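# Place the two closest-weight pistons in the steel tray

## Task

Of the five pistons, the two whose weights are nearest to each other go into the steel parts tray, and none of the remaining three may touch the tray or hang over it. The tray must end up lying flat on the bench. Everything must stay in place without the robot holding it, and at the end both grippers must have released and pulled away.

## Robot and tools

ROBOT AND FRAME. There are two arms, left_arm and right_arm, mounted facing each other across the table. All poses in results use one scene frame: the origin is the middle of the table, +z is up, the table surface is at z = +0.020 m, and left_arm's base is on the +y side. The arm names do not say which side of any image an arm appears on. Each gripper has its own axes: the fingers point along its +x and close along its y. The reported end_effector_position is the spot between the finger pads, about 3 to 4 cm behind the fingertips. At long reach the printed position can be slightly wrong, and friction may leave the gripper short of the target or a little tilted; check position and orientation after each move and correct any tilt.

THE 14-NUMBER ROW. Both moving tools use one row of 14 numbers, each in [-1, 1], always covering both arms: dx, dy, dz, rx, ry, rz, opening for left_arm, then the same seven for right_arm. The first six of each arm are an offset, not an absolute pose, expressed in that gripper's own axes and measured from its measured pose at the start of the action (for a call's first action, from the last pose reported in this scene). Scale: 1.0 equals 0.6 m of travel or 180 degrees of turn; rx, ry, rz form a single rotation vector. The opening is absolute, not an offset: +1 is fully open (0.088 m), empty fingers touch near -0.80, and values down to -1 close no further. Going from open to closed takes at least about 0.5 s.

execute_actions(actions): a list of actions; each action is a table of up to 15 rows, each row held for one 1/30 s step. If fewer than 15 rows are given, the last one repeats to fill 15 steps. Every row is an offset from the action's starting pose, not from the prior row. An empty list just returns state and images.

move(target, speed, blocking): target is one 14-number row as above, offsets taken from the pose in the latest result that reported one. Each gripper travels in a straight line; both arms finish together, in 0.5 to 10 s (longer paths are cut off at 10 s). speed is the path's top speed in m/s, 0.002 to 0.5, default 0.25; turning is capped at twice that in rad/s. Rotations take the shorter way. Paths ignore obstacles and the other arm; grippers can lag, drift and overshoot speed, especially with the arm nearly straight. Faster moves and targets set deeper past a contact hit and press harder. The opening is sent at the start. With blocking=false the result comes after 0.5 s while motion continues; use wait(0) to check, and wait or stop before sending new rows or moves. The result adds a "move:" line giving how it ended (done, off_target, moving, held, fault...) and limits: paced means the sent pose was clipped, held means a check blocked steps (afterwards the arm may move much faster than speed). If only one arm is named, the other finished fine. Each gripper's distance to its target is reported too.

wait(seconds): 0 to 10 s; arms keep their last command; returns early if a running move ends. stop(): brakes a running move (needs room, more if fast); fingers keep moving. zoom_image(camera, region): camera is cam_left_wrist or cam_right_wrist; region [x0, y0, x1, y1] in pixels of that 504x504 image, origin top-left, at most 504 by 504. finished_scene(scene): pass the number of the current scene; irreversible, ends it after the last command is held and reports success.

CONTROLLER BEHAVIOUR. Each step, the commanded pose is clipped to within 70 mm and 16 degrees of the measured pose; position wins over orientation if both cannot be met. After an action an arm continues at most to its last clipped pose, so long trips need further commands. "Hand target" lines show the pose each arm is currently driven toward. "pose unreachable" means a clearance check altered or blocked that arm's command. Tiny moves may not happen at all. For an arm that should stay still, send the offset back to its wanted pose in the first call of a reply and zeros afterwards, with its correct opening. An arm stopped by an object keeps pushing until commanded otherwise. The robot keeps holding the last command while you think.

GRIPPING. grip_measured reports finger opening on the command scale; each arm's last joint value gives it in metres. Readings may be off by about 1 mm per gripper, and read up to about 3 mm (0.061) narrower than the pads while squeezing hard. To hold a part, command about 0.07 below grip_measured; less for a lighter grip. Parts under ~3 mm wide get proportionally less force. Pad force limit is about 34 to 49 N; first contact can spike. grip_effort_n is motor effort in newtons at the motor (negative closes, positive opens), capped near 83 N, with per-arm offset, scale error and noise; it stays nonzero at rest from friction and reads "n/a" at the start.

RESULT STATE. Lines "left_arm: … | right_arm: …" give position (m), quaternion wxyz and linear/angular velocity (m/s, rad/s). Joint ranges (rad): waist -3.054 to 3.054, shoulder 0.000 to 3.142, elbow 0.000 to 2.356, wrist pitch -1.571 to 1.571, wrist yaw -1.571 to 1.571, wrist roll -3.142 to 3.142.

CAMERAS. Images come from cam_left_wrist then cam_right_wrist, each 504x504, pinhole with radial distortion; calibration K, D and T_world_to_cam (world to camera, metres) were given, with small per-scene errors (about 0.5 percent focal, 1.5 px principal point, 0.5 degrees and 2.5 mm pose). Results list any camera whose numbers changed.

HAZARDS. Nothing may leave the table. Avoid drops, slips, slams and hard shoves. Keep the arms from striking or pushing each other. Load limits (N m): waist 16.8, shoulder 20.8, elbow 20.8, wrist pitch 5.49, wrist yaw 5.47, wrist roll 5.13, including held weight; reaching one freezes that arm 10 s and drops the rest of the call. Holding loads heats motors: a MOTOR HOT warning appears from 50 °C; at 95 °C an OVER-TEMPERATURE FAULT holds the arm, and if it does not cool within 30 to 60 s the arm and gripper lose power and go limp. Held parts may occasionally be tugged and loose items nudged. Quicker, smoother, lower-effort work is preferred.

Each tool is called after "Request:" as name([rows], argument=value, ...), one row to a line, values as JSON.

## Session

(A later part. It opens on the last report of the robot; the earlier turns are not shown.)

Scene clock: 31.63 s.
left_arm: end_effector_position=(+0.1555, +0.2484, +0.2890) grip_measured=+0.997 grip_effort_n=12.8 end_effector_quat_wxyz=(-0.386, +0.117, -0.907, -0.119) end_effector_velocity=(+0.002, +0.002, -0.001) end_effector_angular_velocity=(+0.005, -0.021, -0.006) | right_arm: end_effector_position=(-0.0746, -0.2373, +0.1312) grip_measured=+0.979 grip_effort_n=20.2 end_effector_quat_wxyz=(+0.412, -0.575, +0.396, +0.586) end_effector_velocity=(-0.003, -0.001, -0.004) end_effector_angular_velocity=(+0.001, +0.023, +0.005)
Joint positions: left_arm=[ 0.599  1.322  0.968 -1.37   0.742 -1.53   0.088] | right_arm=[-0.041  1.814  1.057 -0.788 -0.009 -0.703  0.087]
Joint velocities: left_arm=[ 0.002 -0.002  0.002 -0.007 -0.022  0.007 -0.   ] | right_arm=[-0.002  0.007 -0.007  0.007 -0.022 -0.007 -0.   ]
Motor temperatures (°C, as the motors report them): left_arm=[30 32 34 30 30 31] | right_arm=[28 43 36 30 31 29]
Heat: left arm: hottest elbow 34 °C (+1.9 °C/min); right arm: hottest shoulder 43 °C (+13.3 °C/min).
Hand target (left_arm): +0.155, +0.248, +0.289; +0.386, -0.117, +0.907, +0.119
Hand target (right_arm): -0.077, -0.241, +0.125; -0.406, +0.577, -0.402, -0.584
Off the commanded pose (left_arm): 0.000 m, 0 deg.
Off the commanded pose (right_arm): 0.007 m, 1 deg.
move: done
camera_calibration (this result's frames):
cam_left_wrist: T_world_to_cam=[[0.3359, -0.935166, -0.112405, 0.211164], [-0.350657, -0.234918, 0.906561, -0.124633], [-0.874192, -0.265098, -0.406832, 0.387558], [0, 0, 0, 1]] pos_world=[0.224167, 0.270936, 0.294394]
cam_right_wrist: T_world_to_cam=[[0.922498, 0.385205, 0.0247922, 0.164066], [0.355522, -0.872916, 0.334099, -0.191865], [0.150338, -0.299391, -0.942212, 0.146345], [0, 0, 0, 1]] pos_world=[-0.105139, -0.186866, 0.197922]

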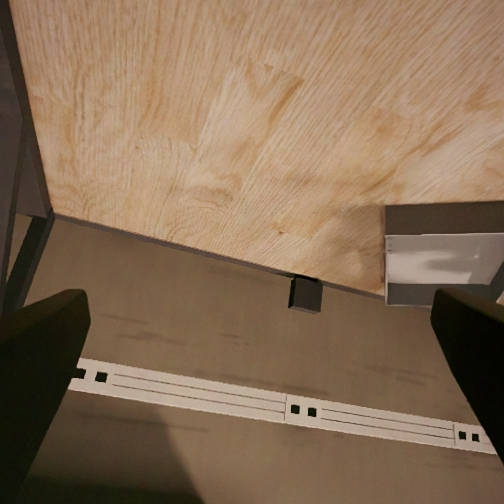

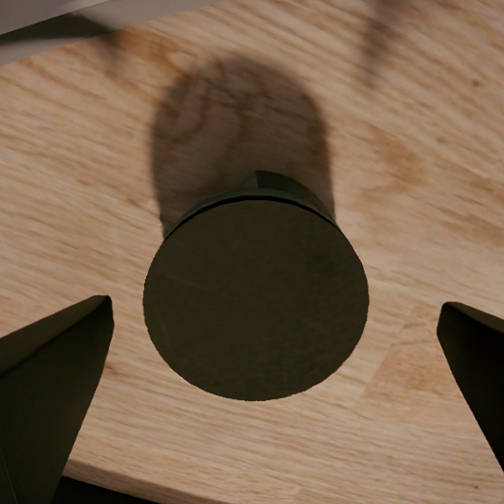

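Request:
move(target=[0,0,0,0,0,0,1,0.02,0.016,-0.006,0,0,0,1], speed=0.05)

Request:
move(target=[0,0,0,0,0,0,1,0.083,0.004,-0.005,0,0,0,1], speed=0.06)

Request:
move(target=[0,0,0,0,0,0,1,0,0,0,0,0,0,0.4])

Request:
move(target=[0,0,0,0,0,0,1,-0.19,0,0,0,0,0,0.4], speed=0.15)

Request:
move(target=[0,0,0,0,0,0,1,-0.01,-0.432,-0.06,0.395,-0.01,-0.008,0.4], speed=0.3)

Scene clock: 38.03 s.
left_arm: end_effector_position=(+0.1555, +0.2484, +0.2890) grip_measured=+0.997 grip_effort_n=12.8 end_effector_quat_wxyz=(-0.386, +0.117, -0.907, -0.119) end_effector_velocity=(+0.001, +0.002, -0.001) end_effector_angular_velocity=(+0.014, -0.003, +0.007) | right_arm: end_effector_position=(-0.0803, -0.2408, +0.1206) grip_measured=+0.979 grip_effort_n=20.2 end_effector_quat_wxyz=(+0.413, -0.575, +0.394, +0.586) end_effector_velocity=(-0.001, -0.001, -0.001) end_effector_angular_velocity=(+0.005, +0.006, +0.005)
Joint positions: left_arm=[ 0.599  1.322  0.968 -1.37   0.742 -1.53   0.088] | right_arm=[-0.027  1.815  1.009 -0.734 -0.009 -0.688  0.087]
Joint velocities: left_arm=[ 0.002 -0.002 -0.002 -0.007 -0.007 -0.007 -0.   ] | right_arm=[-0.002 -0.002 -0.007  0.007 -0.007 -0.007 -0.   ]
Motor temperatures (°C, as the motors report them): left_arm=[30 32 34 30 30 31] | right_arm=[28 42 36 30 31 29]
Heat: left arm: hottest elbow 34 °C (+1.6 °C/min); right arm: hottest shoulder 42 °C (+9.5 °C/min).
Hand target (left_arm): +0.155, +0.248, +0.289; +0.386, -0.117, +0.907, +0.119
Hand target (right_arm): -0.082, -0.244, +0.119; -0.412, +0.575, -0.396, -0.586
Off the commanded pose (left_arm): 0.000 m, 0 deg.
Off the commanded pose (right_arm): 0.004 m, 0 deg.
move: done
camera_calibration (this result's frames):
cam_left_wrist: T_world_to_cam=[[0.3359, -0.935166, -0.112405, 0.211164], [-0.350657, -0.234918, 0.906561, -0.124633], [-0.874192, -0.265098, -0.406832, 0.387558], [0, 0, 0, 1]] pos_world=[0.224167, 0.270936, 0.294394]
cam_right_wrist: T_world_to_cam=[[0.922613, 0.384746, 0.0274802, 0.170572], [0.354827, -0.874489, 0.330705, -0.189295], [0.151269, -0.295362, -0.943334, 0.137406], [0, 0, 0, 1]] pos_world=[-0.110991, -0.190579, 0.187533]

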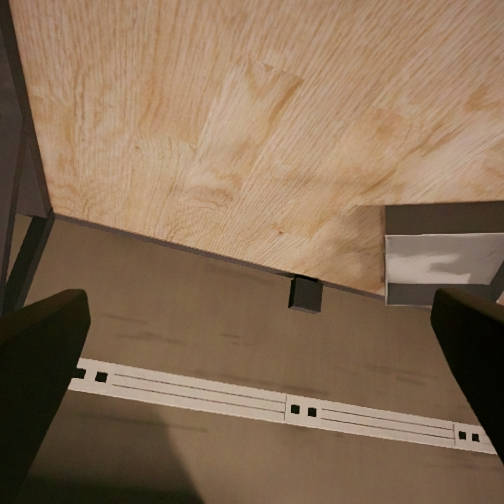

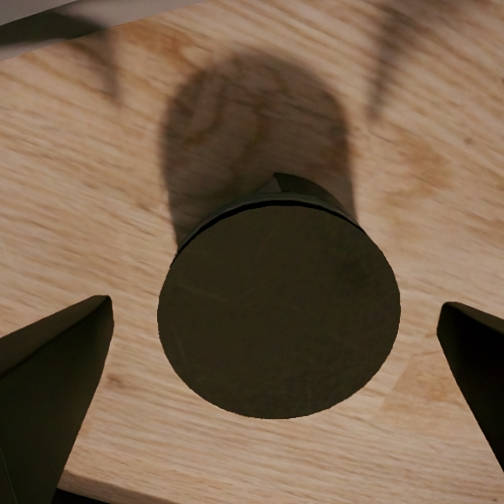

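Scene clock: 39.27 s.
left_arm: end_effector_position=(+0.1555, +0.2484, +0.2890) grip_measured=+0.997 grip_effort_n=12.3 end_effector_quat_wxyz=(-0.386, +0.117, -0.907, -0.119) end_effector_velocity=(-0.000, +0.002, -0.001) end_effector_angular_velocity=(+0.014, -0.003, +0.002) | right_arm: end_effector_position=(-0.0796, -0.2385, +0.0759) grip_measured=+0.979 grip_effort_n=20.2 end_effector_quat_wxyz=(+0.419, -0.573, +0.388, +0.588) end_effector_velocity=(-0.006, -0.004, -0.004) end_effector_angular_velocity=(-0.014, +0.028, +0.011)
Joint positions: left_arm=[ 0.599  1.322  0.968 -1.37   0.742 -1.53   0.088] | right_arm=[-0.027  1.921  0.932 -0.533 -0.009 -0.688  0.087]
Joint velocities: left_arm=[-0.002 -0.002 -0.002 -0.007 -0.007 -0.007 -0.   ] | right_arm=[ 0.002  0.007 -0.007 -0.007 -0.022 -0.007 -0.   ]
Motor temperatures (°C, as the motors report them): left_arm=[30 32 35 30 30 31] | right_arm=[28 42 36 30 31 29]
Heat: left arm: hottest elbow 35 °C (+3.1 °C/min); right arm: hottest shoulder 42 °C (+9.2 °C/min).
Hand target (left_arm): +0.155, +0.248, +0.289; +0.386, -0.117, +0.907, +0.119
Hand target (right_arm): -0.082, -0.243, +0.071; -0.413, +0.575, -0.394, -0.586
Off the commanded pose (left_arm): 0.000 m, 0 deg.
Off the commanded pose (right_arm): 0.007 m, 1 deg.
move: done
camera_calibration (this result's frames):
cam_left_wrist: T_world_to_cam=[[0.3359, -0.935166, -0.112405, 0.211164], [-0.350657, -0.234918, 0.906561, -0.124633], [-0.874192, -0.265098, -0.406832, 0.387558], [0, 0, 0, 1]] pos_world=[0.224167, 0.270936, 0.294394]
cam_right_wrist: T_world_to_cam=[[0.922422, 0.384193, 0.0391534, 0.169153], [0.352964, -0.879869, 0.318192, -0.173287], [0.156697, -0.279688, -0.947217, 0.100303], [0, 0, 0, 1]] pos_world=[-0.110584, -0.189404, 0.143525]

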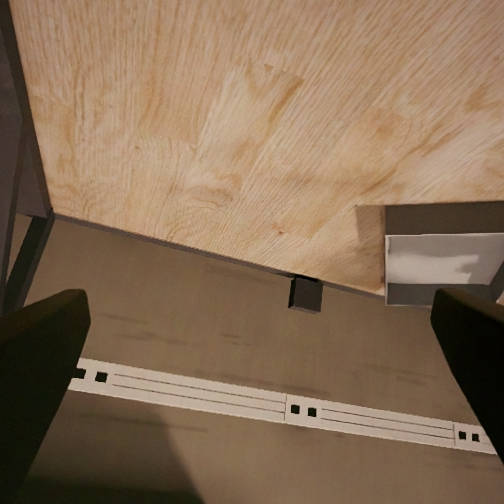

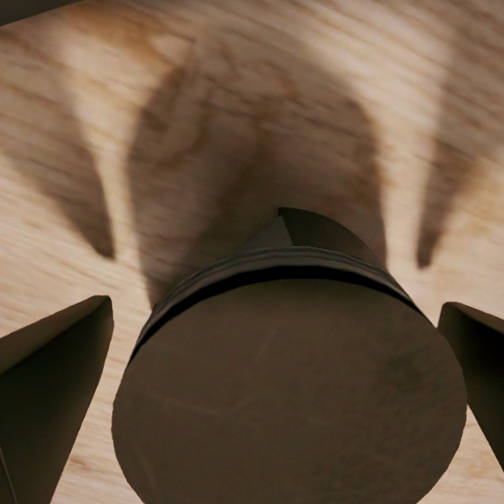

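Scene clock: 39.77 s.
left_arm: end_effector_position=(+0.1555, +0.2484, +0.2890) grip_measured=+0.997 grip_effort_n=13.3 end_effector_quat_wxyz=(-0.386, +0.117, -0.907, -0.119) end_effector_velocity=(+0.000, +0.002, -0.001) end_effector_angular_velocity=(+0.015, -0.019, -0.005) | right_arm: end_effector_position=(-0.0796, -0.2385, +0.0759) grip_measured=+0.603 grip_effort_n=-83.5 end_effector_quat_wxyz=(+0.419, -0.573, +0.388, +0.588) end_effector_velocity=(-0.001, -0.001, -0.001) end_effector_angular_velocity=(+0.005, +0.006, -0.009)
Joint positions: left_arm=[ 0.599  1.322  0.968 -1.37   0.742 -1.53   0.088] | right_arm=[-0.027  1.921  0.932 -0.533 -0.009 -0.688  0.069]
Joint velocities: left_arm=[-0.007 -0.002  0.002 -0.007 -0.022 -0.007 -0.   ] | right_arm=[-0.002 -0.002 -0.007  0.007 -0.007  0.007 -0.   ]
Motor temperatures (°C, as the motors report them): left_arm=[30 32 35 30 30 31] | right_arm=[28 42 36 30 31 29]
Heat: left arm: hottest elbow 35 °C (+3.0 °C/min); right arm: hottest shoulder 42 °C (+9.1 °C/min).
Hand target (left_arm): +0.155, +0.248, +0.289; +0.386, -0.117, +0.907, +0.119
Hand target (right_arm): -0.080, -0.238, +0.076; -0.419, +0.573, -0.388, -0.588
Off the commanded pose (left_arm): 0.000 m, 0 deg.
Off the commanded pose (right_arm): 0.000 m, 0 deg.
move: done
camera_calibration (this result's frames):
cam_left_wrist: T_world_to_cam=[[0.3359, -0.935166, -0.112405, 0.211164], [-0.350657, -0.234918, 0.906561, -0.124633], [-0.874192, -0.265098, -0.406832, 0.387558], [0, 0, 0, 1]] pos_world=[0.224167, 0.270936, 0.294394]
cam_right_wrist: T_world_to_cam=[[0.922422, 0.384193, 0.0391534, 0.169153], [0.352964, -0.879869, 0.318192, -0.173287], [0.156697, -0.279688, -0.947217, 0.100303], [0, 0, 0, 1]] pos_world=[-0.110584, -0.189404, 0.143525]

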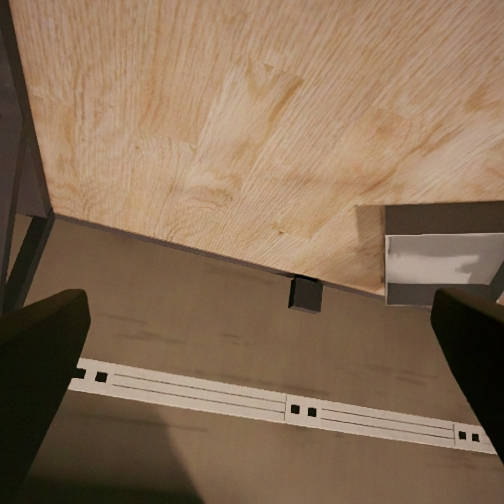

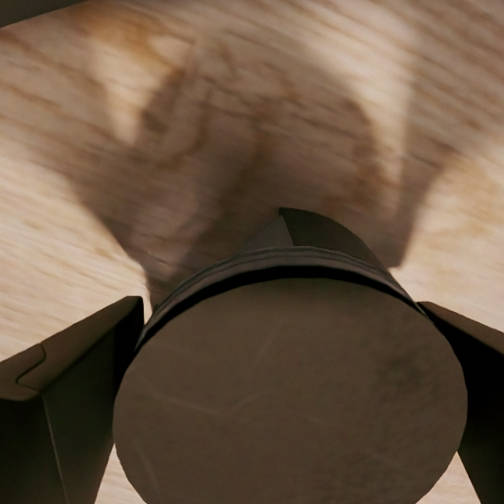

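Scene clock: 41.07 s.
left_arm: end_effector_position=(+0.1555, +0.2484, +0.2890) grip_measured=+0.997 grip_effort_n=13.3 end_effector_quat_wxyz=(-0.386, +0.117, -0.907, -0.119) end_effector_velocity=(-0.000, +0.002, -0.001) end_effector_angular_velocity=(+0.029, -0.000, +0.012) | right_arm: end_effector_position=(-0.0821, -0.2482, +0.1816) grip_measured=+0.603 grip_effort_n=-83.5 end_effector_quat_wxyz=(+0.410, -0.576, +0.398, +0.585) end_effector_velocity=(-0.001, -0.001, +0.004) end_effector_angular_velocity=(-0.004, +0.009, +0.020)
Joint positions: left_arm=[ 0.599  1.322  0.968 -1.37   0.742 -1.53   0.088] | right_arm=[-0.029  1.692  1.129 -0.987 -0.009 -0.691  0.069]
Joint velocities: left_arm=[-0.002  0.002 -0.002 -0.007 -0.007 -0.022 -0.   ] | right_arm=[-0.002 -0.002  0.012 -0.022 -0.007 -0.022 -0.   ]
Motor temperatures (°C, as the motors report them): left_arm=[30 32 35 30 30 31] | right_arm=[28 42 36 30 31 29]
Heat: left arm: hottest elbow 35 °C (+2.9 °C/min); right arm: hottest shoulder 42 °C (+8.8 °C/min).
Hand target (left_arm): +0.155, +0.248, +0.289; +0.386, -0.117, +0.907, +0.119
Hand target (right_arm): -0.080, -0.244, +0.190; -0.419, +0.573, -0.388, -0.588
Off the commanded pose (left_arm): 0.000 m, 0 deg.
Off the commanded pose (right_arm): 0.009 m, 2 deg.
move: off_target (right_arm)
camera_calibration (this result's frames):
cam_left_wrist: T_world_to_cam=[[0.3359, -0.935166, -0.112405, 0.211164], [-0.350657, -0.234918, 0.906561, -0.124633], [-0.874192, -0.265098, -0.406832, 0.387558], [0, 0, 0, 1]] pos_world=[0.224167, 0.270936, 0.294394]
cam_right_wrist: T_world_to_cam=[[0.922544, 0.385323, 0.0209419, 0.174715], [0.356221, -0.871223, 0.337753, -0.215745], [0.148389, -0.304132, -0.941002, 0.190191], [0, 0, 0, 1]] pos_world=[-0.112552, -0.197441, 0.24818]

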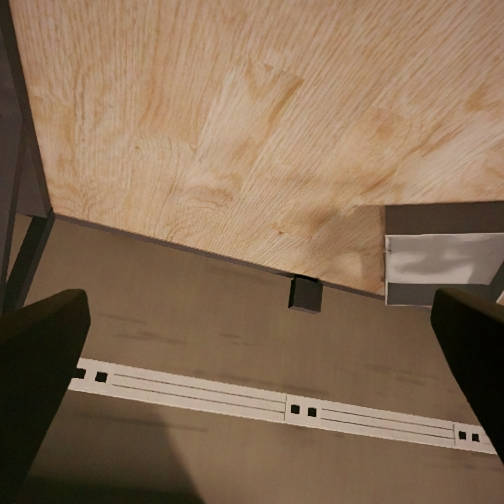

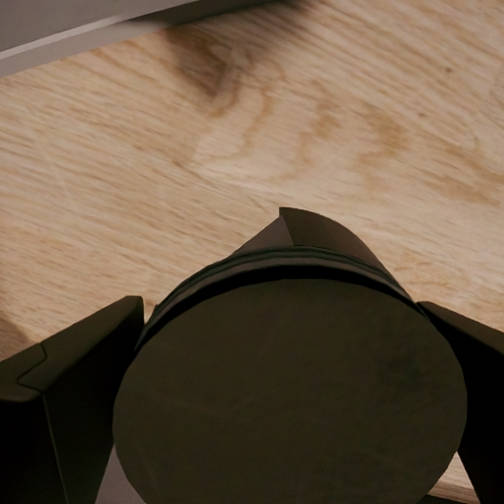

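Scene clock: 43.73 s.
left_arm: end_effector_position=(+0.1555, +0.2484, +0.2890) grip_measured=+0.997 grip_effort_n=13.3 end_effector_quat_wxyz=(-0.386, +0.117, -0.907, -0.119) end_effector_velocity=(+0.001, +0.001, +0.000) end_effector_angular_velocity=(+0.020, -0.003, +0.017) | right_arm: end_effector_position=(+0.1710, -0.1969, +0.1842) grip_measured=+0.603 grip_effort_n=-83.5 end_effector_quat_wxyz=(+0.678, -0.230, +0.652, +0.248) end_effector_velocity=(+0.003, +0.003, +0.005) end_effector_angular_velocity=(+0.007, +0.003, +0.005)
Joint positions: left_arm=[ 0.599  1.322  0.968 -1.37   0.742 -1.53   0.088] | right_arm=[-0.509  2.429  2.236 -1.334 -0.008  0.065  0.069]
Joint velocities: left_arm=[ 0.002 -0.002  0.002 -0.007 -0.007 -0.022 -0.   ] | right_arm=[-0.002  0.027  0.066 -0.037 -0.007 -0.007 -0.   ]
Motor temperatures (°C, as the motors report them): left_arm=[30 32 35 30 30 31] | right_arm=[28 42 37 30 31 29]
Heat: left arm: hottest elbow 35 °C (+2.7 °C/min); right arm: hottest shoulder 42 °C (+8.2 °C/min).
Hand target (left_arm): +0.155, +0.248, +0.289; +0.386, -0.117, +0.907, +0.119
Hand target (right_arm): +0.174, -0.196, +0.186; +0.681, -0.228, +0.651, +0.246
Off the commanded pose (left_arm): 0.000 m, 0 deg.
Off the commanded pose (right_arm): 0.007 m, 1 deg.
move: done
camera_calibration (this result's frames):
cam_left_wrist: T_world_to_cam=[[0.3359, -0.935166, -0.112405, 0.211164], [-0.350657, -0.234918, 0.906561, -0.124633], [-0.874192, -0.265098, -0.406832, 0.387558], [0, 0, 0, 1]] pos_world=[0.224167, 0.270936, 0.294394]
cam_right_wrist: T_world_to_cam=[[0.667536, -0.744564, 0.0044866, -0.254494], [-0.70724, -0.632167, 0.316508, -0.0291943], [-0.232824, -0.214454, -0.948579, 0.25497], [0, 0, 0, 1]] pos_world=[0.2086, -0.153263, 0.252241]

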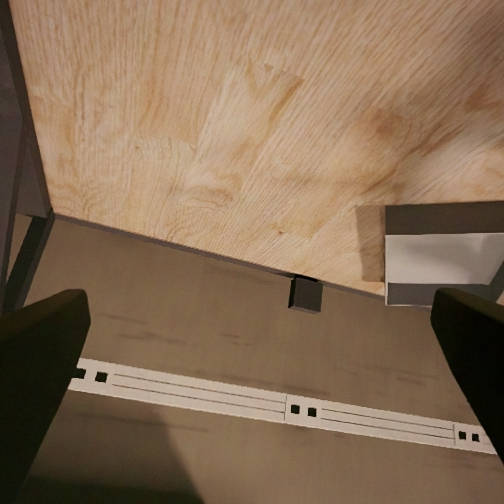

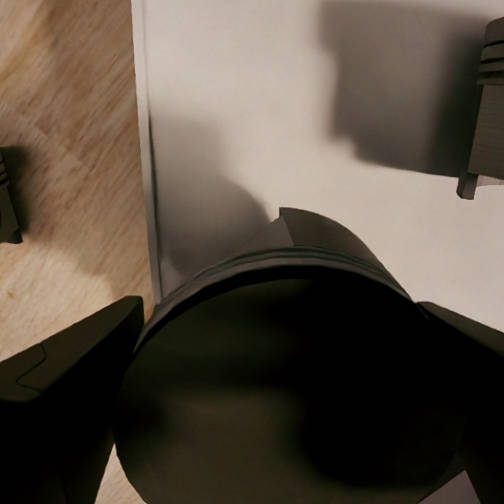

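Request:
move(target=[0,0,0,0,0,0,1,0.068,0,0.02,0,0,0,0.4], speed=0.04)

Request:
move(target=[0,0,0,0,0,0,1,0,0,0,0,0,0,1])

Request:
move(target=[0,0,0,0,0,0,1,-0.13,0,-0.05,0,0,0,1])

Scene clock: 46.97 s.
left_arm: end_effector_position=(+0.1555, +0.2484, +0.2890) grip_measured=+0.997 grip_effort_n=13.3 end_effector_quat_wxyz=(-0.386, +0.117, -0.907, -0.119) end_effector_velocity=(+0.000, -0.000, -0.001) end_effector_angular_velocity=(+0.000, -0.008, +0.002) | right_arm: end_effector_position=(+0.1813, -0.1864, +0.1498) grip_measured=+0.604 grip_effort_n=-83.5 end_effector_quat_wxyz=(+0.682, -0.229, +0.648, +0.250) end_effector_velocity=(-0.004, -0.004, +0.000) end_effector_angular_velocity=(-0.010, +0.021, +0.005)
Joint positions: left_arm=[ 0.599  1.322  0.968 -1.37   0.742 -1.53   0.088] | right_arm=[-0.507  2.502  2.231 -1.245 -0.007  0.066  0.069]
Joint velocities: left_arm=[-0.002 -0.002 -0.002  0.007 -0.007 -0.007 -0.   ] | right_arm=[-0.002 -0.002 -0.002 -0.022 -0.007 -0.007 -0.   ]
Motor temperatures (°C, as the motors report them): left_arm=[30 32 35 30 30 31] | right_arm=[28 43 37 30 31 29]
Heat: left arm: hottest elbow 35 °C (+2.6 °C/min); right arm: hottest shoulder 43 °C (+8.9 °C/min).
Hand target (left_arm): +0.155, +0.248, +0.289; +0.386, -0.117, +0.907, +0.119
Hand target (right_arm): +0.181, -0.188, +0.144; +0.678, -0.230, +0.652, +0.248
Off the commanded pose (left_arm): 0.000 m, 0 deg.
Off the commanded pose (right_arm): 0.006 m, 1 deg.
move: done
camera_calibration (this result's frames):
cam_left_wrist: T_world_to_cam=[[0.3359, -0.935166, -0.112405, 0.211164], [-0.350657, -0.234918, 0.906561, -0.124633], [-0.874192, -0.265098, -0.406832, 0.387558], [0, 0, 0, 1]] pos_world=[0.224167, 0.270936, 0.294394]
cam_right_wrist: T_world_to_cam=[[0.667752, -0.744368, 0.00490271, -0.2534], [-0.709759, -0.634693, 0.305626, -0.0027755], [-0.224386, -0.207562, -0.952139, 0.227268], [0, 0, 0, 1]] pos_world=[0.218234, -0.143212, 0.218481]

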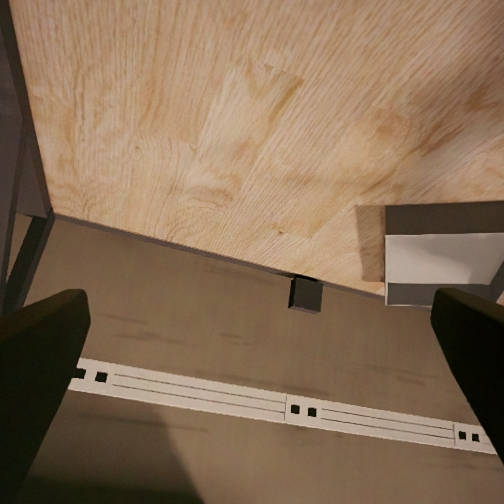

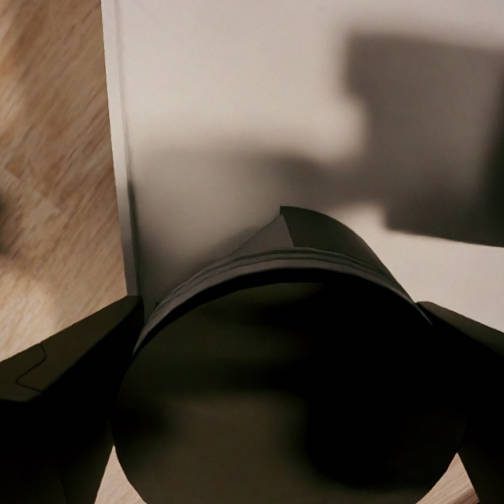

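Scene clock: 47.70 s.
left_arm: end_effector_position=(+0.1555, +0.2484, +0.2890) grip_measured=+0.997 grip_effort_n=12.8 end_effector_quat_wxyz=(-0.386, +0.117, -0.907, -0.119) end_effector_velocity=(-0.000, +0.002, -0.001) end_effector_angular_velocity=(+0.024, -0.002, +0.012) | right_arm: end_effector_position=(+0.1813, -0.1864, +0.1498) grip_measured=+0.977 grip_effort_n=20.7 end_effector_quat_wxyz=(+0.682, -0.229, +0.648, +0.250) end_effector_velocity=(-0.002, -0.002, -0.002) end_effector_angular_velocity=(-0.003, +0.014, +0.005)
Joint positions: left_arm=[ 0.599  1.322  0.968 -1.37   0.742 -1.53   0.088] | right_arm=[-0.507  2.502  2.231 -1.245 -0.007  0.066  0.087]
Joint velocities: left_arm=[-0.002 -0.002 -0.002 -0.007 -0.007 -0.022 -0.   ] | right_arm=[-0.002  0.002 -0.002 -0.007 -0.007 -0.007  0.001]
Motor temperatures (°C, as the motors report them): left_arm=[30 32 35 30 30 31] | right_arm=[28 43 37 30 31 29]
Heat: left arm: hottest elbow 35 °C (+2.5 °C/min); right arm: hottest shoulder 43 °C (+8.8 °C/min).
Hand target (left_arm): +0.155, +0.248, +0.289; +0.386, -0.117, +0.907, +0.119
Hand target (right_arm): +0.181, -0.186, +0.150; +0.682, -0.229, +0.648, +0.250
Off the commanded pose (left_arm): 0.000 m, 0 deg.
Off the commanded pose (right_arm): 0.000 m, 0 deg.
move: done
camera_calibration (this result's frames):
cam_left_wrist: T_world_to_cam=[[0.3359, -0.935166, -0.112405, 0.211164], [-0.350657, -0.234918, 0.906561, -0.124633], [-0.874192, -0.265098, -0.406832, 0.387558], [0, 0, 0, 1]] pos_world=[0.224167, 0.270936, 0.294394]
cam_right_wrist: T_world_to_cam=[[0.667752, -0.744368, 0.00490271, -0.2534], [-0.709759, -0.634693, 0.305626, -0.0027755], [-0.224386, -0.207562, -0.952139, 0.227268], [0, 0, 0, 1]] pos_world=[0.218234, -0.143212, 0.218481]

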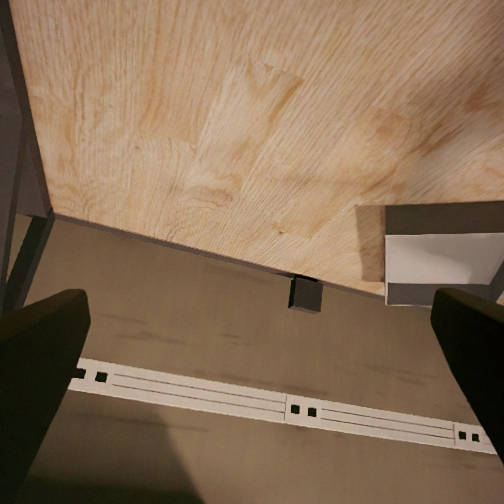

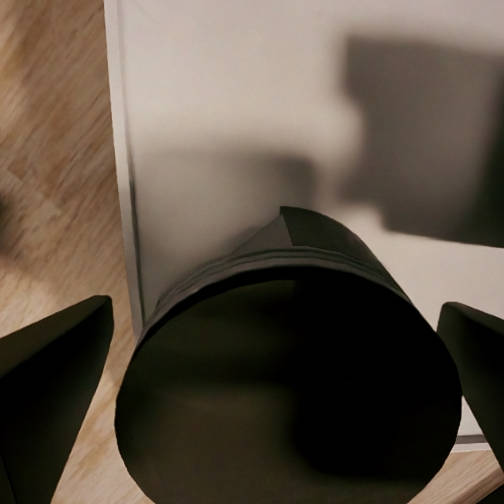

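Scene clock: 48.63 s.
left_arm: end_effector_position=(+0.1555, +0.2484, +0.2890) grip_measured=+0.997 grip_effort_n=12.8 end_effector_quat_wxyz=(-0.386, +0.117, -0.907, -0.119) end_effector_velocity=(+0.001, +0.002, -0.000) end_effector_angular_velocity=(+0.020, -0.019, +0.010) | right_arm: end_effector_position=(+0.1579, -0.2085, +0.2220) grip_measured=+0.979 grip_effort_n=20.7 end_effector_quat_wxyz=(+0.680, -0.230, +0.650, +0.249) end_effector_velocity=(-0.004, -0.004, +0.005) end_effector_angular_velocity=(-0.003, +0.014, +0.005)
Joint positions: left_arm=[ 0.599  1.322  0.968 -1.37   0.742 -1.53   0.088] | right_arm=[-0.507  2.334  2.218 -1.405 -0.007  0.066  0.087]
Joint velocities: left_arm=[-0.002 -0.007  0.002 -0.007 -0.022 -0.022 -0.   ] | right_arm=[-0.002 -0.012 -0.002 -0.022 -0.007 -0.007 -0.   ]
Motor temperatures (°C, as the motors report them): left_arm=[30 32 35 30 30 31] | right_arm=[28 44 37 30 31 29]
Heat: left arm: hottest elbow 35 °C (+2.5 °C/min); right arm: hottest shoulder 44 °C (+9.9 °C/min).
Hand target (left_arm): +0.155, +0.248, +0.289; +0.386, -0.117, +0.907, +0.119
Hand target (right_arm): +0.156, -0.209, +0.226; +0.682, -0.229, +0.648, +0.250
Off the commanded pose (left_arm): 0.000 m, 0 deg.
Off the commanded pose (right_arm): 0.005 m, 0 deg.
move: done
camera_calibration (this result's frames):
cam_left_wrist: T_world_to_cam=[[0.3359, -0.935166, -0.112405, 0.211164], [-0.350657, -0.234918, 0.906561, -0.124633], [-0.874192, -0.265098, -0.406832, 0.387558], [0, 0, 0, 1]] pos_world=[0.224167, 0.270936, 0.294394]
cam_right_wrist: T_world_to_cam=[[0.667769, -0.744352, 0.00502128, -0.254614], [-0.708735, -0.633725, 0.30998, -0.0564159], [-0.227552, -0.210553, -0.95073, 0.285703], [0, 0, 0, 1]] pos_world=[0.195052, -0.165119, 0.290393]

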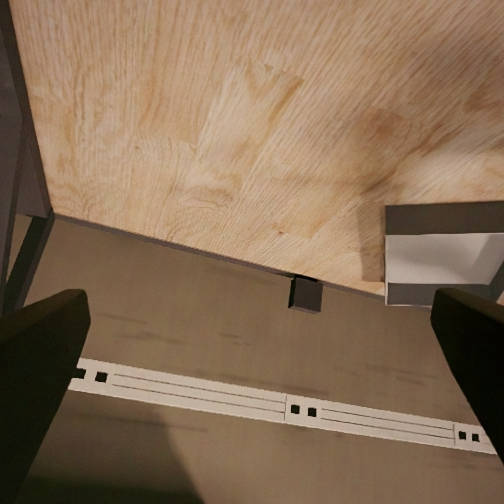

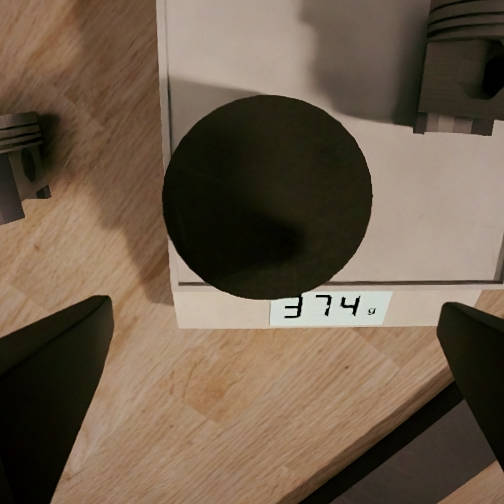

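Request:
move(target=[0,0,0,0,0,0,1,0,-0.3,-0.03,0.64,0,0,1], speed=0.4)

Request:
move(target=[0,0,0,0,0,0,1,0.1,0.04,0.005,0,0,0,1])

Scene clock: 55.30 s.
left_arm: end_effector_position=(+0.1555, +0.2484, +0.2890) grip_measured=+0.997 grip_effort_n=12.3 end_effector_quat_wxyz=(-0.386, +0.117, -0.907, -0.119) end_effector_velocity=(-0.001, +0.002, -0.001) end_effector_angular_velocity=(+0.004, -0.005, -0.014) | right_arm: end_effector_position=(+0.2554, -0.3599, +0.2209) grip_measured=+0.979 grip_effort_n=19.8 end_effector_quat_wxyz=(+0.563, +0.449, +0.558, -0.413) end_effector_velocity=(-0.001, -0.005, +0.002) end_effector_angular_velocity=(-0.011, +0.009, -0.015)
Joint positions: left_arm=[ 0.599  1.322  0.968 -1.37   0.742 -1.53   0.088] | right_arm=[-0.902  2.347  2.237 -1.414 -0.02   1.674  0.087]
Joint velocities: left_arm=[-0.007 -0.002 -0.002 -0.007 -0.007  0.007  0.   ] | right_arm=[-0.007  0.002  0.012 -0.022  0.007  0.007  0.   ]
Motor temperatures (°C, as the motors report them): left_arm=[30 32 35 30 30 31] | right_arm=[28 46 37 30 31 29]
Heat: left arm: hottest elbow 35 °C (+2.2 °C/min); right arm: hottest shoulder 46 °C (+10.8 °C/min).
Hand target (left_arm): +0.155, +0.248, +0.289; +0.386, -0.117, +0.907, +0.119
Hand target (right_arm): +0.258, -0.360, +0.218; +0.560, +0.450, +0.557, -0.416
Off the commanded pose (left_arm): 0.000 m, 0 deg.
Off the commanded pose (right_arm): 0.004 m, 1 deg.
move: done
camera_calibration (this result's frames):
cam_left_wrist: T_world_to_cam=[[0.3359, -0.935166, -0.112405, 0.211164], [-0.350657, -0.234918, 0.906561, -0.124633], [-0.874192, -0.265098, -0.406832, 0.387558], [0, 0, 0, 1]] pos_world=[0.224167, 0.270936, 0.294394]
cam_right_wrist: T_world_to_cam=[[-0.954812, -0.295569, -0.0311927, 0.15152], [-0.284951, 0.880541, 0.378748, 0.338667], [-0.0844798, 0.370522, -0.924974, 0.441839], [0, 0, 0, 1]] pos_world=[0.278503, -0.417137, 0.285146]

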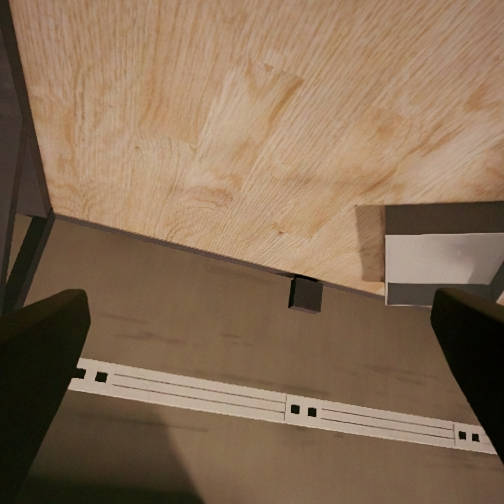

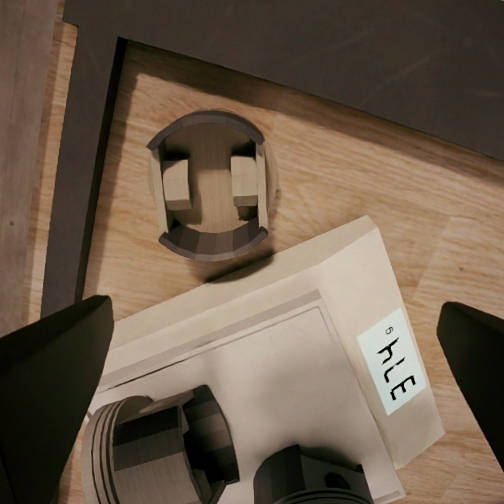

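Scene clock: 56.20 s.
left_arm: end_effector_position=(+0.1555, +0.2484, +0.2890) grip_measured=+0.997 grip_effort_n=12.8 end_effector_quat_wxyz=(-0.386, +0.117, -0.907, -0.119) end_effector_velocity=(-0.002, +0.006, -0.001) end_effector_angular_velocity=(+0.033, +0.003, +0.002) | right_arm: end_effector_position=(+0.2782, -0.3541, +0.1665) grip_measured=+0.979 grip_effort_n=19.8 end_effector_quat_wxyz=(+0.563, +0.449, +0.557, -0.413) end_effector_velocity=(-0.000, -0.000, -0.005) end_effector_angular_velocity=(+0.005, +0.010, -0.009)
Joint positions: left_arm=[ 0.599  1.322  0.968 -1.37   0.742 -1.53   0.088] | right_arm=[-0.907  2.465  2.23  -1.288 -0.02   1.669  0.087]
Joint velocities: left_arm=[-0.002 -0.002 -0.007 -0.022 -0.007 -0.007 -0.   ] | right_arm=[-0.002  0.007 -0.007  0.007 -0.007  0.007  0.   ]
Motor temperatures (°C, as the motors report them): left_arm=[30 32 35 30 30 31] | right_arm=[28 46 37 30 31 29]
Heat: left arm: hottest elbow 35 °C (+2.1 °C/min); right arm: hottest shoulder 46 °C (+10.7 °C/min).
Hand target (left_arm): +0.155, +0.248, +0.289; +0.386, -0.117, +0.907, +0.119
Hand target (right_arm): +0.281, -0.355, +0.162; +0.563, +0.449, +0.558, -0.413
Off the commanded pose (left_arm): 0.000 m, 0 deg.
Off the commanded pose (right_arm): 0.006 m, 0 deg.
move: done
camera_calibration (this result's frames):
cam_left_wrist: T_world_to_cam=[[0.3359, -0.935166, -0.112405, 0.211164], [-0.350657, -0.234918, 0.906561, -0.124633], [-0.874192, -0.265098, -0.406832, 0.387558], [0, 0, 0, 1]] pos_world=[0.224167, 0.270936, 0.294394]
cam_right_wrist: T_world_to_cam=[[-0.954762, -0.295551, -0.0328385, 0.173526], [-0.285558, 0.880414, 0.378587, 0.360767], [-0.0829804, 0.370838, -0.924983, 0.390959], [0, 0, 0, 1]] pos_world=[0.301138, -0.411321, 0.230747]

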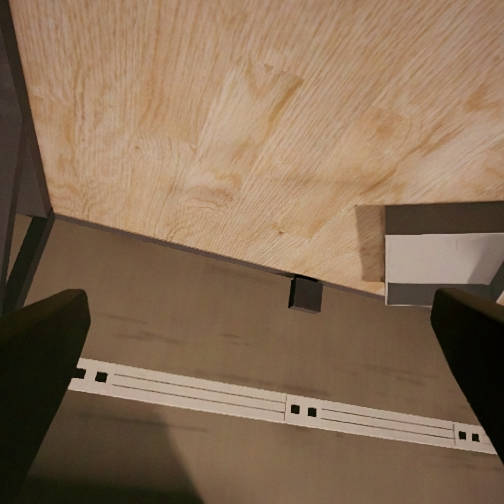

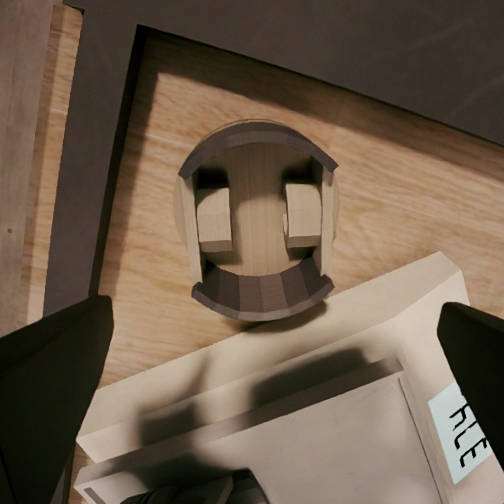

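Request:
move(target=[0,0,0,0,0,0,1,0.145,0.004,0.024,-0.01,0,0,0.7], speed=0.1)

Request:
move(target=[0,0,0,0,0,0,1,0,0,0,0,0,0,-0.2])

Request:
move(target=[0,0,0,0,0,0,1,-0.14,0,0,0,0,0,-0.2], speed=0.15)

Request:
move(target=[0,0,0,0,0,0,1,-0.16,-0.22,-0.06,-0.64,0,0,-0.2], speed=0.35)

Scene clock: 61.07 s.
left_arm: end_effector_position=(+0.1555, +0.2484, +0.2890) grip_measured=+0.997 grip_effort_n=12.8 end_effector_quat_wxyz=(-0.386, +0.117, -0.907, -0.119) end_effector_velocity=(-0.001, +0.006, -0.001) end_effector_angular_velocity=(+0.018, -0.000, -0.004) | right_arm: end_effector_position=(+0.2903, -0.3612, +0.0897) grip_measured=+0.704 grip_effort_n=-15.6 end_effector_quat_wxyz=(+0.575, +0.447, +0.559, -0.397) end_effector_velocity=(+0.006, -0.003, +0.001) end_effector_angular_velocity=(-0.000, -0.023, -0.001)
Joint positions: left_arm=[ 0.599  1.322  0.968 -1.37   0.742 -1.53   0.088] | right_arm=[-0.929  2.537  2.055 -1.019 -0.021  1.616  0.073]
Joint velocities: left_arm=[ 0.002 -0.007 -0.007 -0.022 -0.007  0.007  0.   ] | right_arm=[-0.007 -0.002 -0.002  0.022  0.007 -0.007  0.   ]
Motor temperatures (°C, as the motors report them): left_arm=[30 32 35 30 30 31] | right_arm=[28 47 38 30 31 29]
Heat: left arm: hottest elbow 35 °C (+2.0 °C/min); right arm: hottest shoulder 47 °C (+11.2 °C/min).
Hand target (left_arm): +0.155, +0.248, +0.289; +0.386, -0.117, +0.907, +0.119
Hand target (right_arm): +0.287, -0.364, +0.079; +0.570, +0.440, +0.564, -0.404
Off the commanded pose (left_arm): 0.000 m, 0 deg.
Off the commanded pose (right_arm): 0.011 m, 1 deg.
move: off_target (right_arm)
camera_calibration (this result's frames):
cam_left_wrist: T_world_to_cam=[[0.3359, -0.935166, -0.112405, 0.211164], [-0.350657, -0.234918, 0.906561, -0.124633], [-0.874192, -0.265098, -0.406832, 0.387558], [0, 0, 0, 1]] pos_world=[0.224167, 0.270936, 0.294394]
cam_right_wrist: T_world_to_cam=[[-0.944192, -0.324583, -0.0560951, 0.16901], [-0.321113, 0.869062, 0.37632, 0.406002], [-0.0733971, 0.373331, -0.92479, 0.321757], [0, 0, 0, 1]] pos_world=[0.313567, -0.418105, 0.154252]

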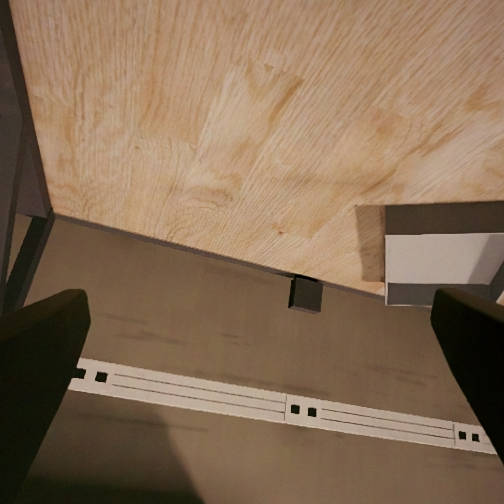

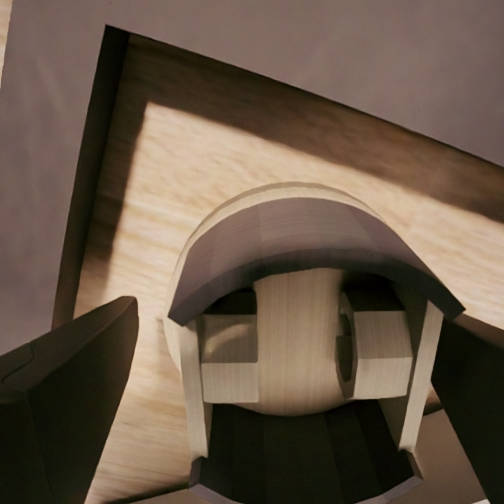

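Scene clock: 61.57 s.
left_arm: end_effector_position=(+0.1555, +0.2484, +0.2890) grip_measured=+0.997 grip_effort_n=12.8 end_effector_quat_wxyz=(-0.386, +0.117, -0.907, -0.119) end_effector_velocity=(+0.001, +0.002, -0.001) end_effector_angular_velocity=(+0.014, -0.003, +0.007) | right_arm: end_effector_position=(+0.2902, -0.3612, +0.0897) grip_measured=+0.265 grip_effort_n=-83.5 end_effector_quat_wxyz=(+0.574, +0.446, +0.559, -0.398) end_effector_velocity=(-0.000, -0.005, +0.000) end_effector_angular_velocity=(-0.024, -0.001, +0.003)
Joint positions: left_arm=[ 0.599  1.322  0.968 -1.37   0.742 -1.53   0.088] | right_arm=[-0.929  2.537  2.055 -1.019 -0.021  1.616  0.052]
Joint velocities: left_arm=[ 0.002 -0.002 -0.002 -0.007 -0.007 -0.007  0.   ] | right_arm=[-0.002 -0.002 -0.002 -0.007  0.022 -0.007  0.   ]
Motor temperatures (°C, as the motors report them): left_arm=[30 32 35 30 30 31] | right_arm=[28 47 38 30 31 29]
Heat: left arm: hottest elbow 35 °C (+2.0 °C/min); right arm: hottest shoulder 47 °C (+11.1 °C/min).
Hand target (left_arm): +0.155, +0.248, +0.289; +0.386, -0.117, +0.907, +0.119
Hand target (right_arm): +0.290, -0.361, +0.090; +0.574, +0.447, +0.559, -0.397
Off the commanded pose (left_arm): 0.000 m, 0 deg.
Off the commanded pose (right_arm): 0.000 m, 0 deg.
move: done
camera_calibration (this result's frames):
cam_left_wrist: T_world_to_cam=[[0.3359, -0.935166, -0.112405, 0.211164], [-0.350657, -0.234918, 0.906561, -0.124633], [-0.874192, -0.265098, -0.406832, 0.387558], [0, 0, 0, 1]] pos_world=[0.224167, 0.270936, 0.294394]
cam_right_wrist: T_world_to_cam=[[-0.944212, -0.32459, -0.0557142, 0.168896], [-0.320978, 0.86911, 0.376327, 0.40598], [-0.0737302, 0.373215, -0.92481, 0.321813], [0, 0, 0, 1]] pos_world=[0.313511, -0.418124, 0.154245]

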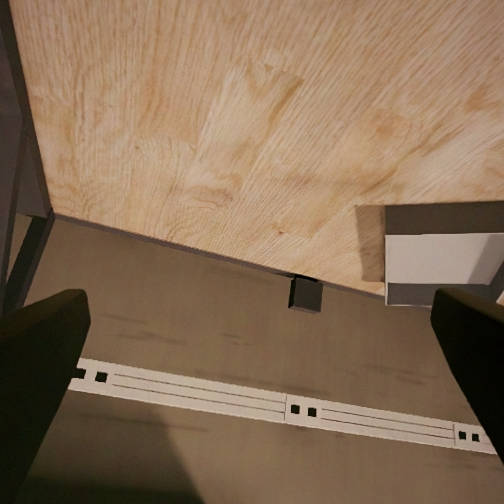

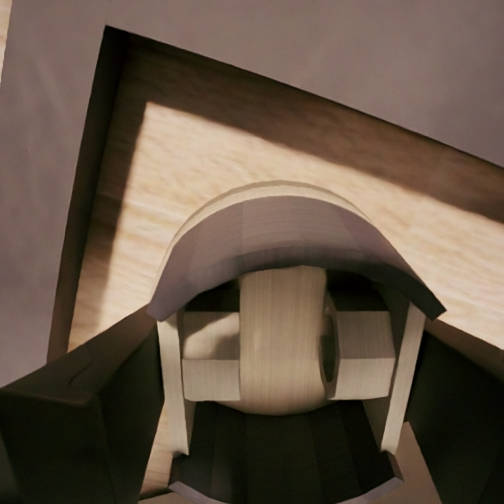

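Scene clock: 62.80 s.
left_arm: end_effector_position=(+0.1555, +0.2484, +0.2890) grip_measured=+0.997 grip_effort_n=12.8 end_effector_quat_wxyz=(-0.386, +0.117, -0.907, -0.119) end_effector_velocity=(+0.000, -0.000, -0.001) end_effector_angular_velocity=(+0.000, -0.008, +0.002) | right_arm: end_effector_position=(+0.2818, -0.3652, +0.1645) grip_measured=+0.265 grip_effort_n=-83.5 end_effector_quat_wxyz=(+0.570, +0.440, +0.564, -0.405) end_effector_velocity=(+0.001, -0.002, +0.005) end_effector_angular_velocity=(-0.005, -0.010, +0.005)
Joint positions: left_arm=[ 0.599  1.322  0.968 -1.37   0.742 -1.53   0.088] | right_arm=[-0.931  2.465  2.222 -1.282 -0.021  1.614  0.052]
Joint velocities: left_arm=[-0.002 -0.002 -0.002  0.007 -0.007 -0.007 -0.   ] | right_arm=[-0.002 -0.007  0.007 -0.007  0.007 -0.007  0.   ]
Motor temperatures (°C, as the motors report them): left_arm=[30 32 35 30 30 31] | right_arm=[28 48 38 30 31 29]
Heat: left arm: hottest elbow 35 °C (+2.0 °C/min); right arm: hottest shoulder 48 °C (+12.0 °C/min).
Hand target (left_arm): +0.155, +0.248, +0.289; +0.386, -0.117, +0.907, +0.119
Hand target (right_arm): +0.286, -0.365, +0.174; +0.575, +0.447, +0.559, -0.397
Off the commanded pose (left_arm): 0.000 m, 0 deg.
Off the commanded pose (right_arm): 0.010 m, 1 deg.
move: off_target (right_arm)
camera_calibration (this result's frames):
cam_left_wrist: T_world_to_cam=[[0.3359, -0.935166, -0.112405, 0.211164], [-0.350657, -0.234918, 0.906561, -0.124633], [-0.874192, -0.265098, -0.406832, 0.387558], [0, 0, 0, 1]] pos_world=[0.224167, 0.270936, 0.294394]
cam_right_wrist: T_world_to_cam=[[-0.945192, -0.324932, -0.0321261, 0.160107], [-0.312592, 0.872066, 0.376547, 0.37722], [-0.094336, 0.365951, -0.92584, 0.395137], [0, 0, 0, 1]] pos_world=[0.306524, -0.421538, 0.228937]

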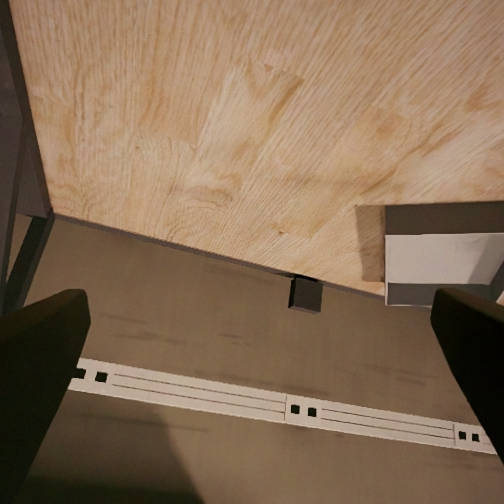

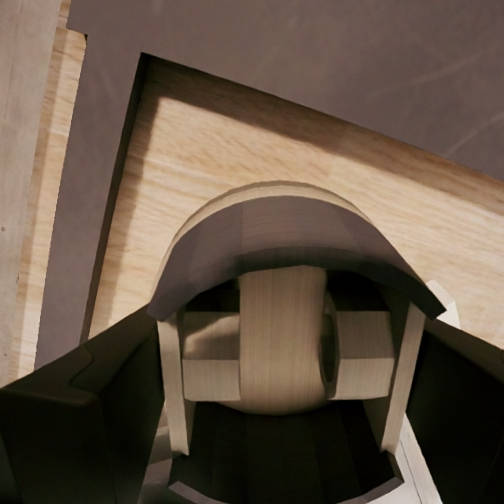

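Scene clock: 66.27 s.
left_arm: end_effector_position=(+0.1555, +0.2484, +0.2890) grip_measured=+0.997 grip_effort_n=12.8 end_effector_quat_wxyz=(-0.386, +0.117, -0.907, -0.119) end_effector_velocity=(+0.002, +0.005, -0.004) end_effector_angular_velocity=(+0.024, -0.031, -0.003) | right_arm: end_effector_position=(+0.1464, -0.3701, +0.2538) grip_measured=+0.265 grip_effort_n=-83.5 end_effector_quat_wxyz=(+0.677, -0.243, +0.646, +0.257) end_effector_velocity=(-0.004, +0.003, +0.002) end_effector_angular_velocity=(+0.018, +0.011, +0.025)
Joint positions: left_arm=[ 0.599  1.322  0.968 -1.37   0.742 -1.53   0.088] | right_arm=[-0.819  1.875  1.643 -1.294 -0.017 -0.277  0.052]
Joint velocities: left_arm=[-0.002 -0.007 -0.007 -0.007 -0.037 -0.007 -0.   ] | right_arm=[ 0.002 -0.007 -0.002 -0.007 -0.022 -0.022 -0.   ]
Motor temperatures (°C, as the motors report them): left_arm=[30 32 35 30 30 31] | right_arm=[28 49 38 29 31 29]
Heat: left arm: hottest elbow 35 °C (+2.0 °C/min); right arm: hottest shoulder 49 °C (+13.2 °C/min).
Hand target (left_arm): +0.155, +0.248, +0.289; +0.386, -0.117, +0.907, +0.119
Hand target (right_arm): +0.143, -0.371, +0.257; +0.677, -0.245, +0.644, +0.260
Off the commanded pose (left_arm): 0.000 m, 0 deg.
Off the commanded pose (right_arm): 0.005 m, 0 deg.
move: done
camera_calibration (this result's frames):
cam_left_wrist: T_world_to_cam=[[0.3359, -0.935166, -0.112405, 0.211164], [-0.350657, -0.234918, 0.906561, -0.124633], [-0.874192, -0.265098, -0.406832, 0.387558], [0, 0, 0, 1]] pos_world=[0.224167, 0.270936, 0.294394]
cam_right_wrist: T_world_to_cam=[[0.690987, -0.722768, 0.0119826, -0.364579], [-0.68922, -0.653736, 0.312418, -0.187733], [-0.217972, -0.224136, -0.949869, 0.272596], [0, 0, 0, 1]] pos_world=[0.181948, -0.325135, 0.32195]

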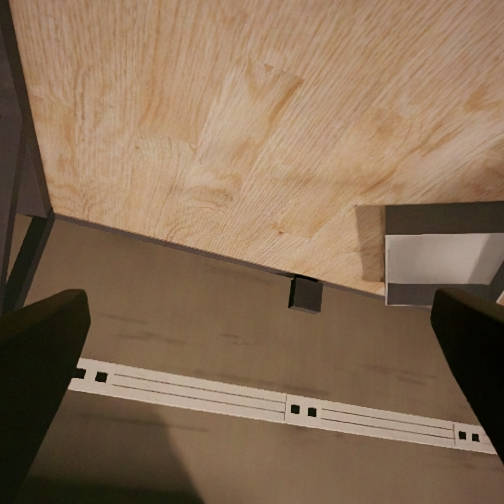

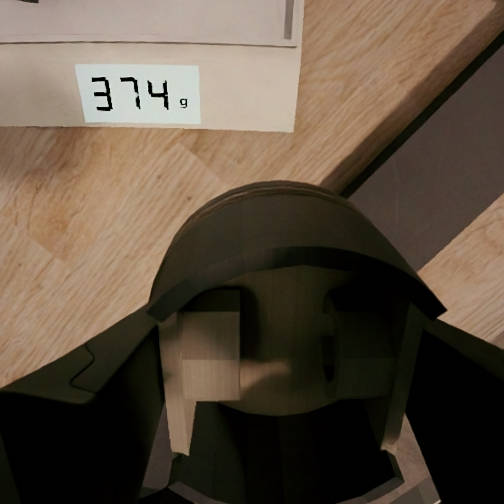

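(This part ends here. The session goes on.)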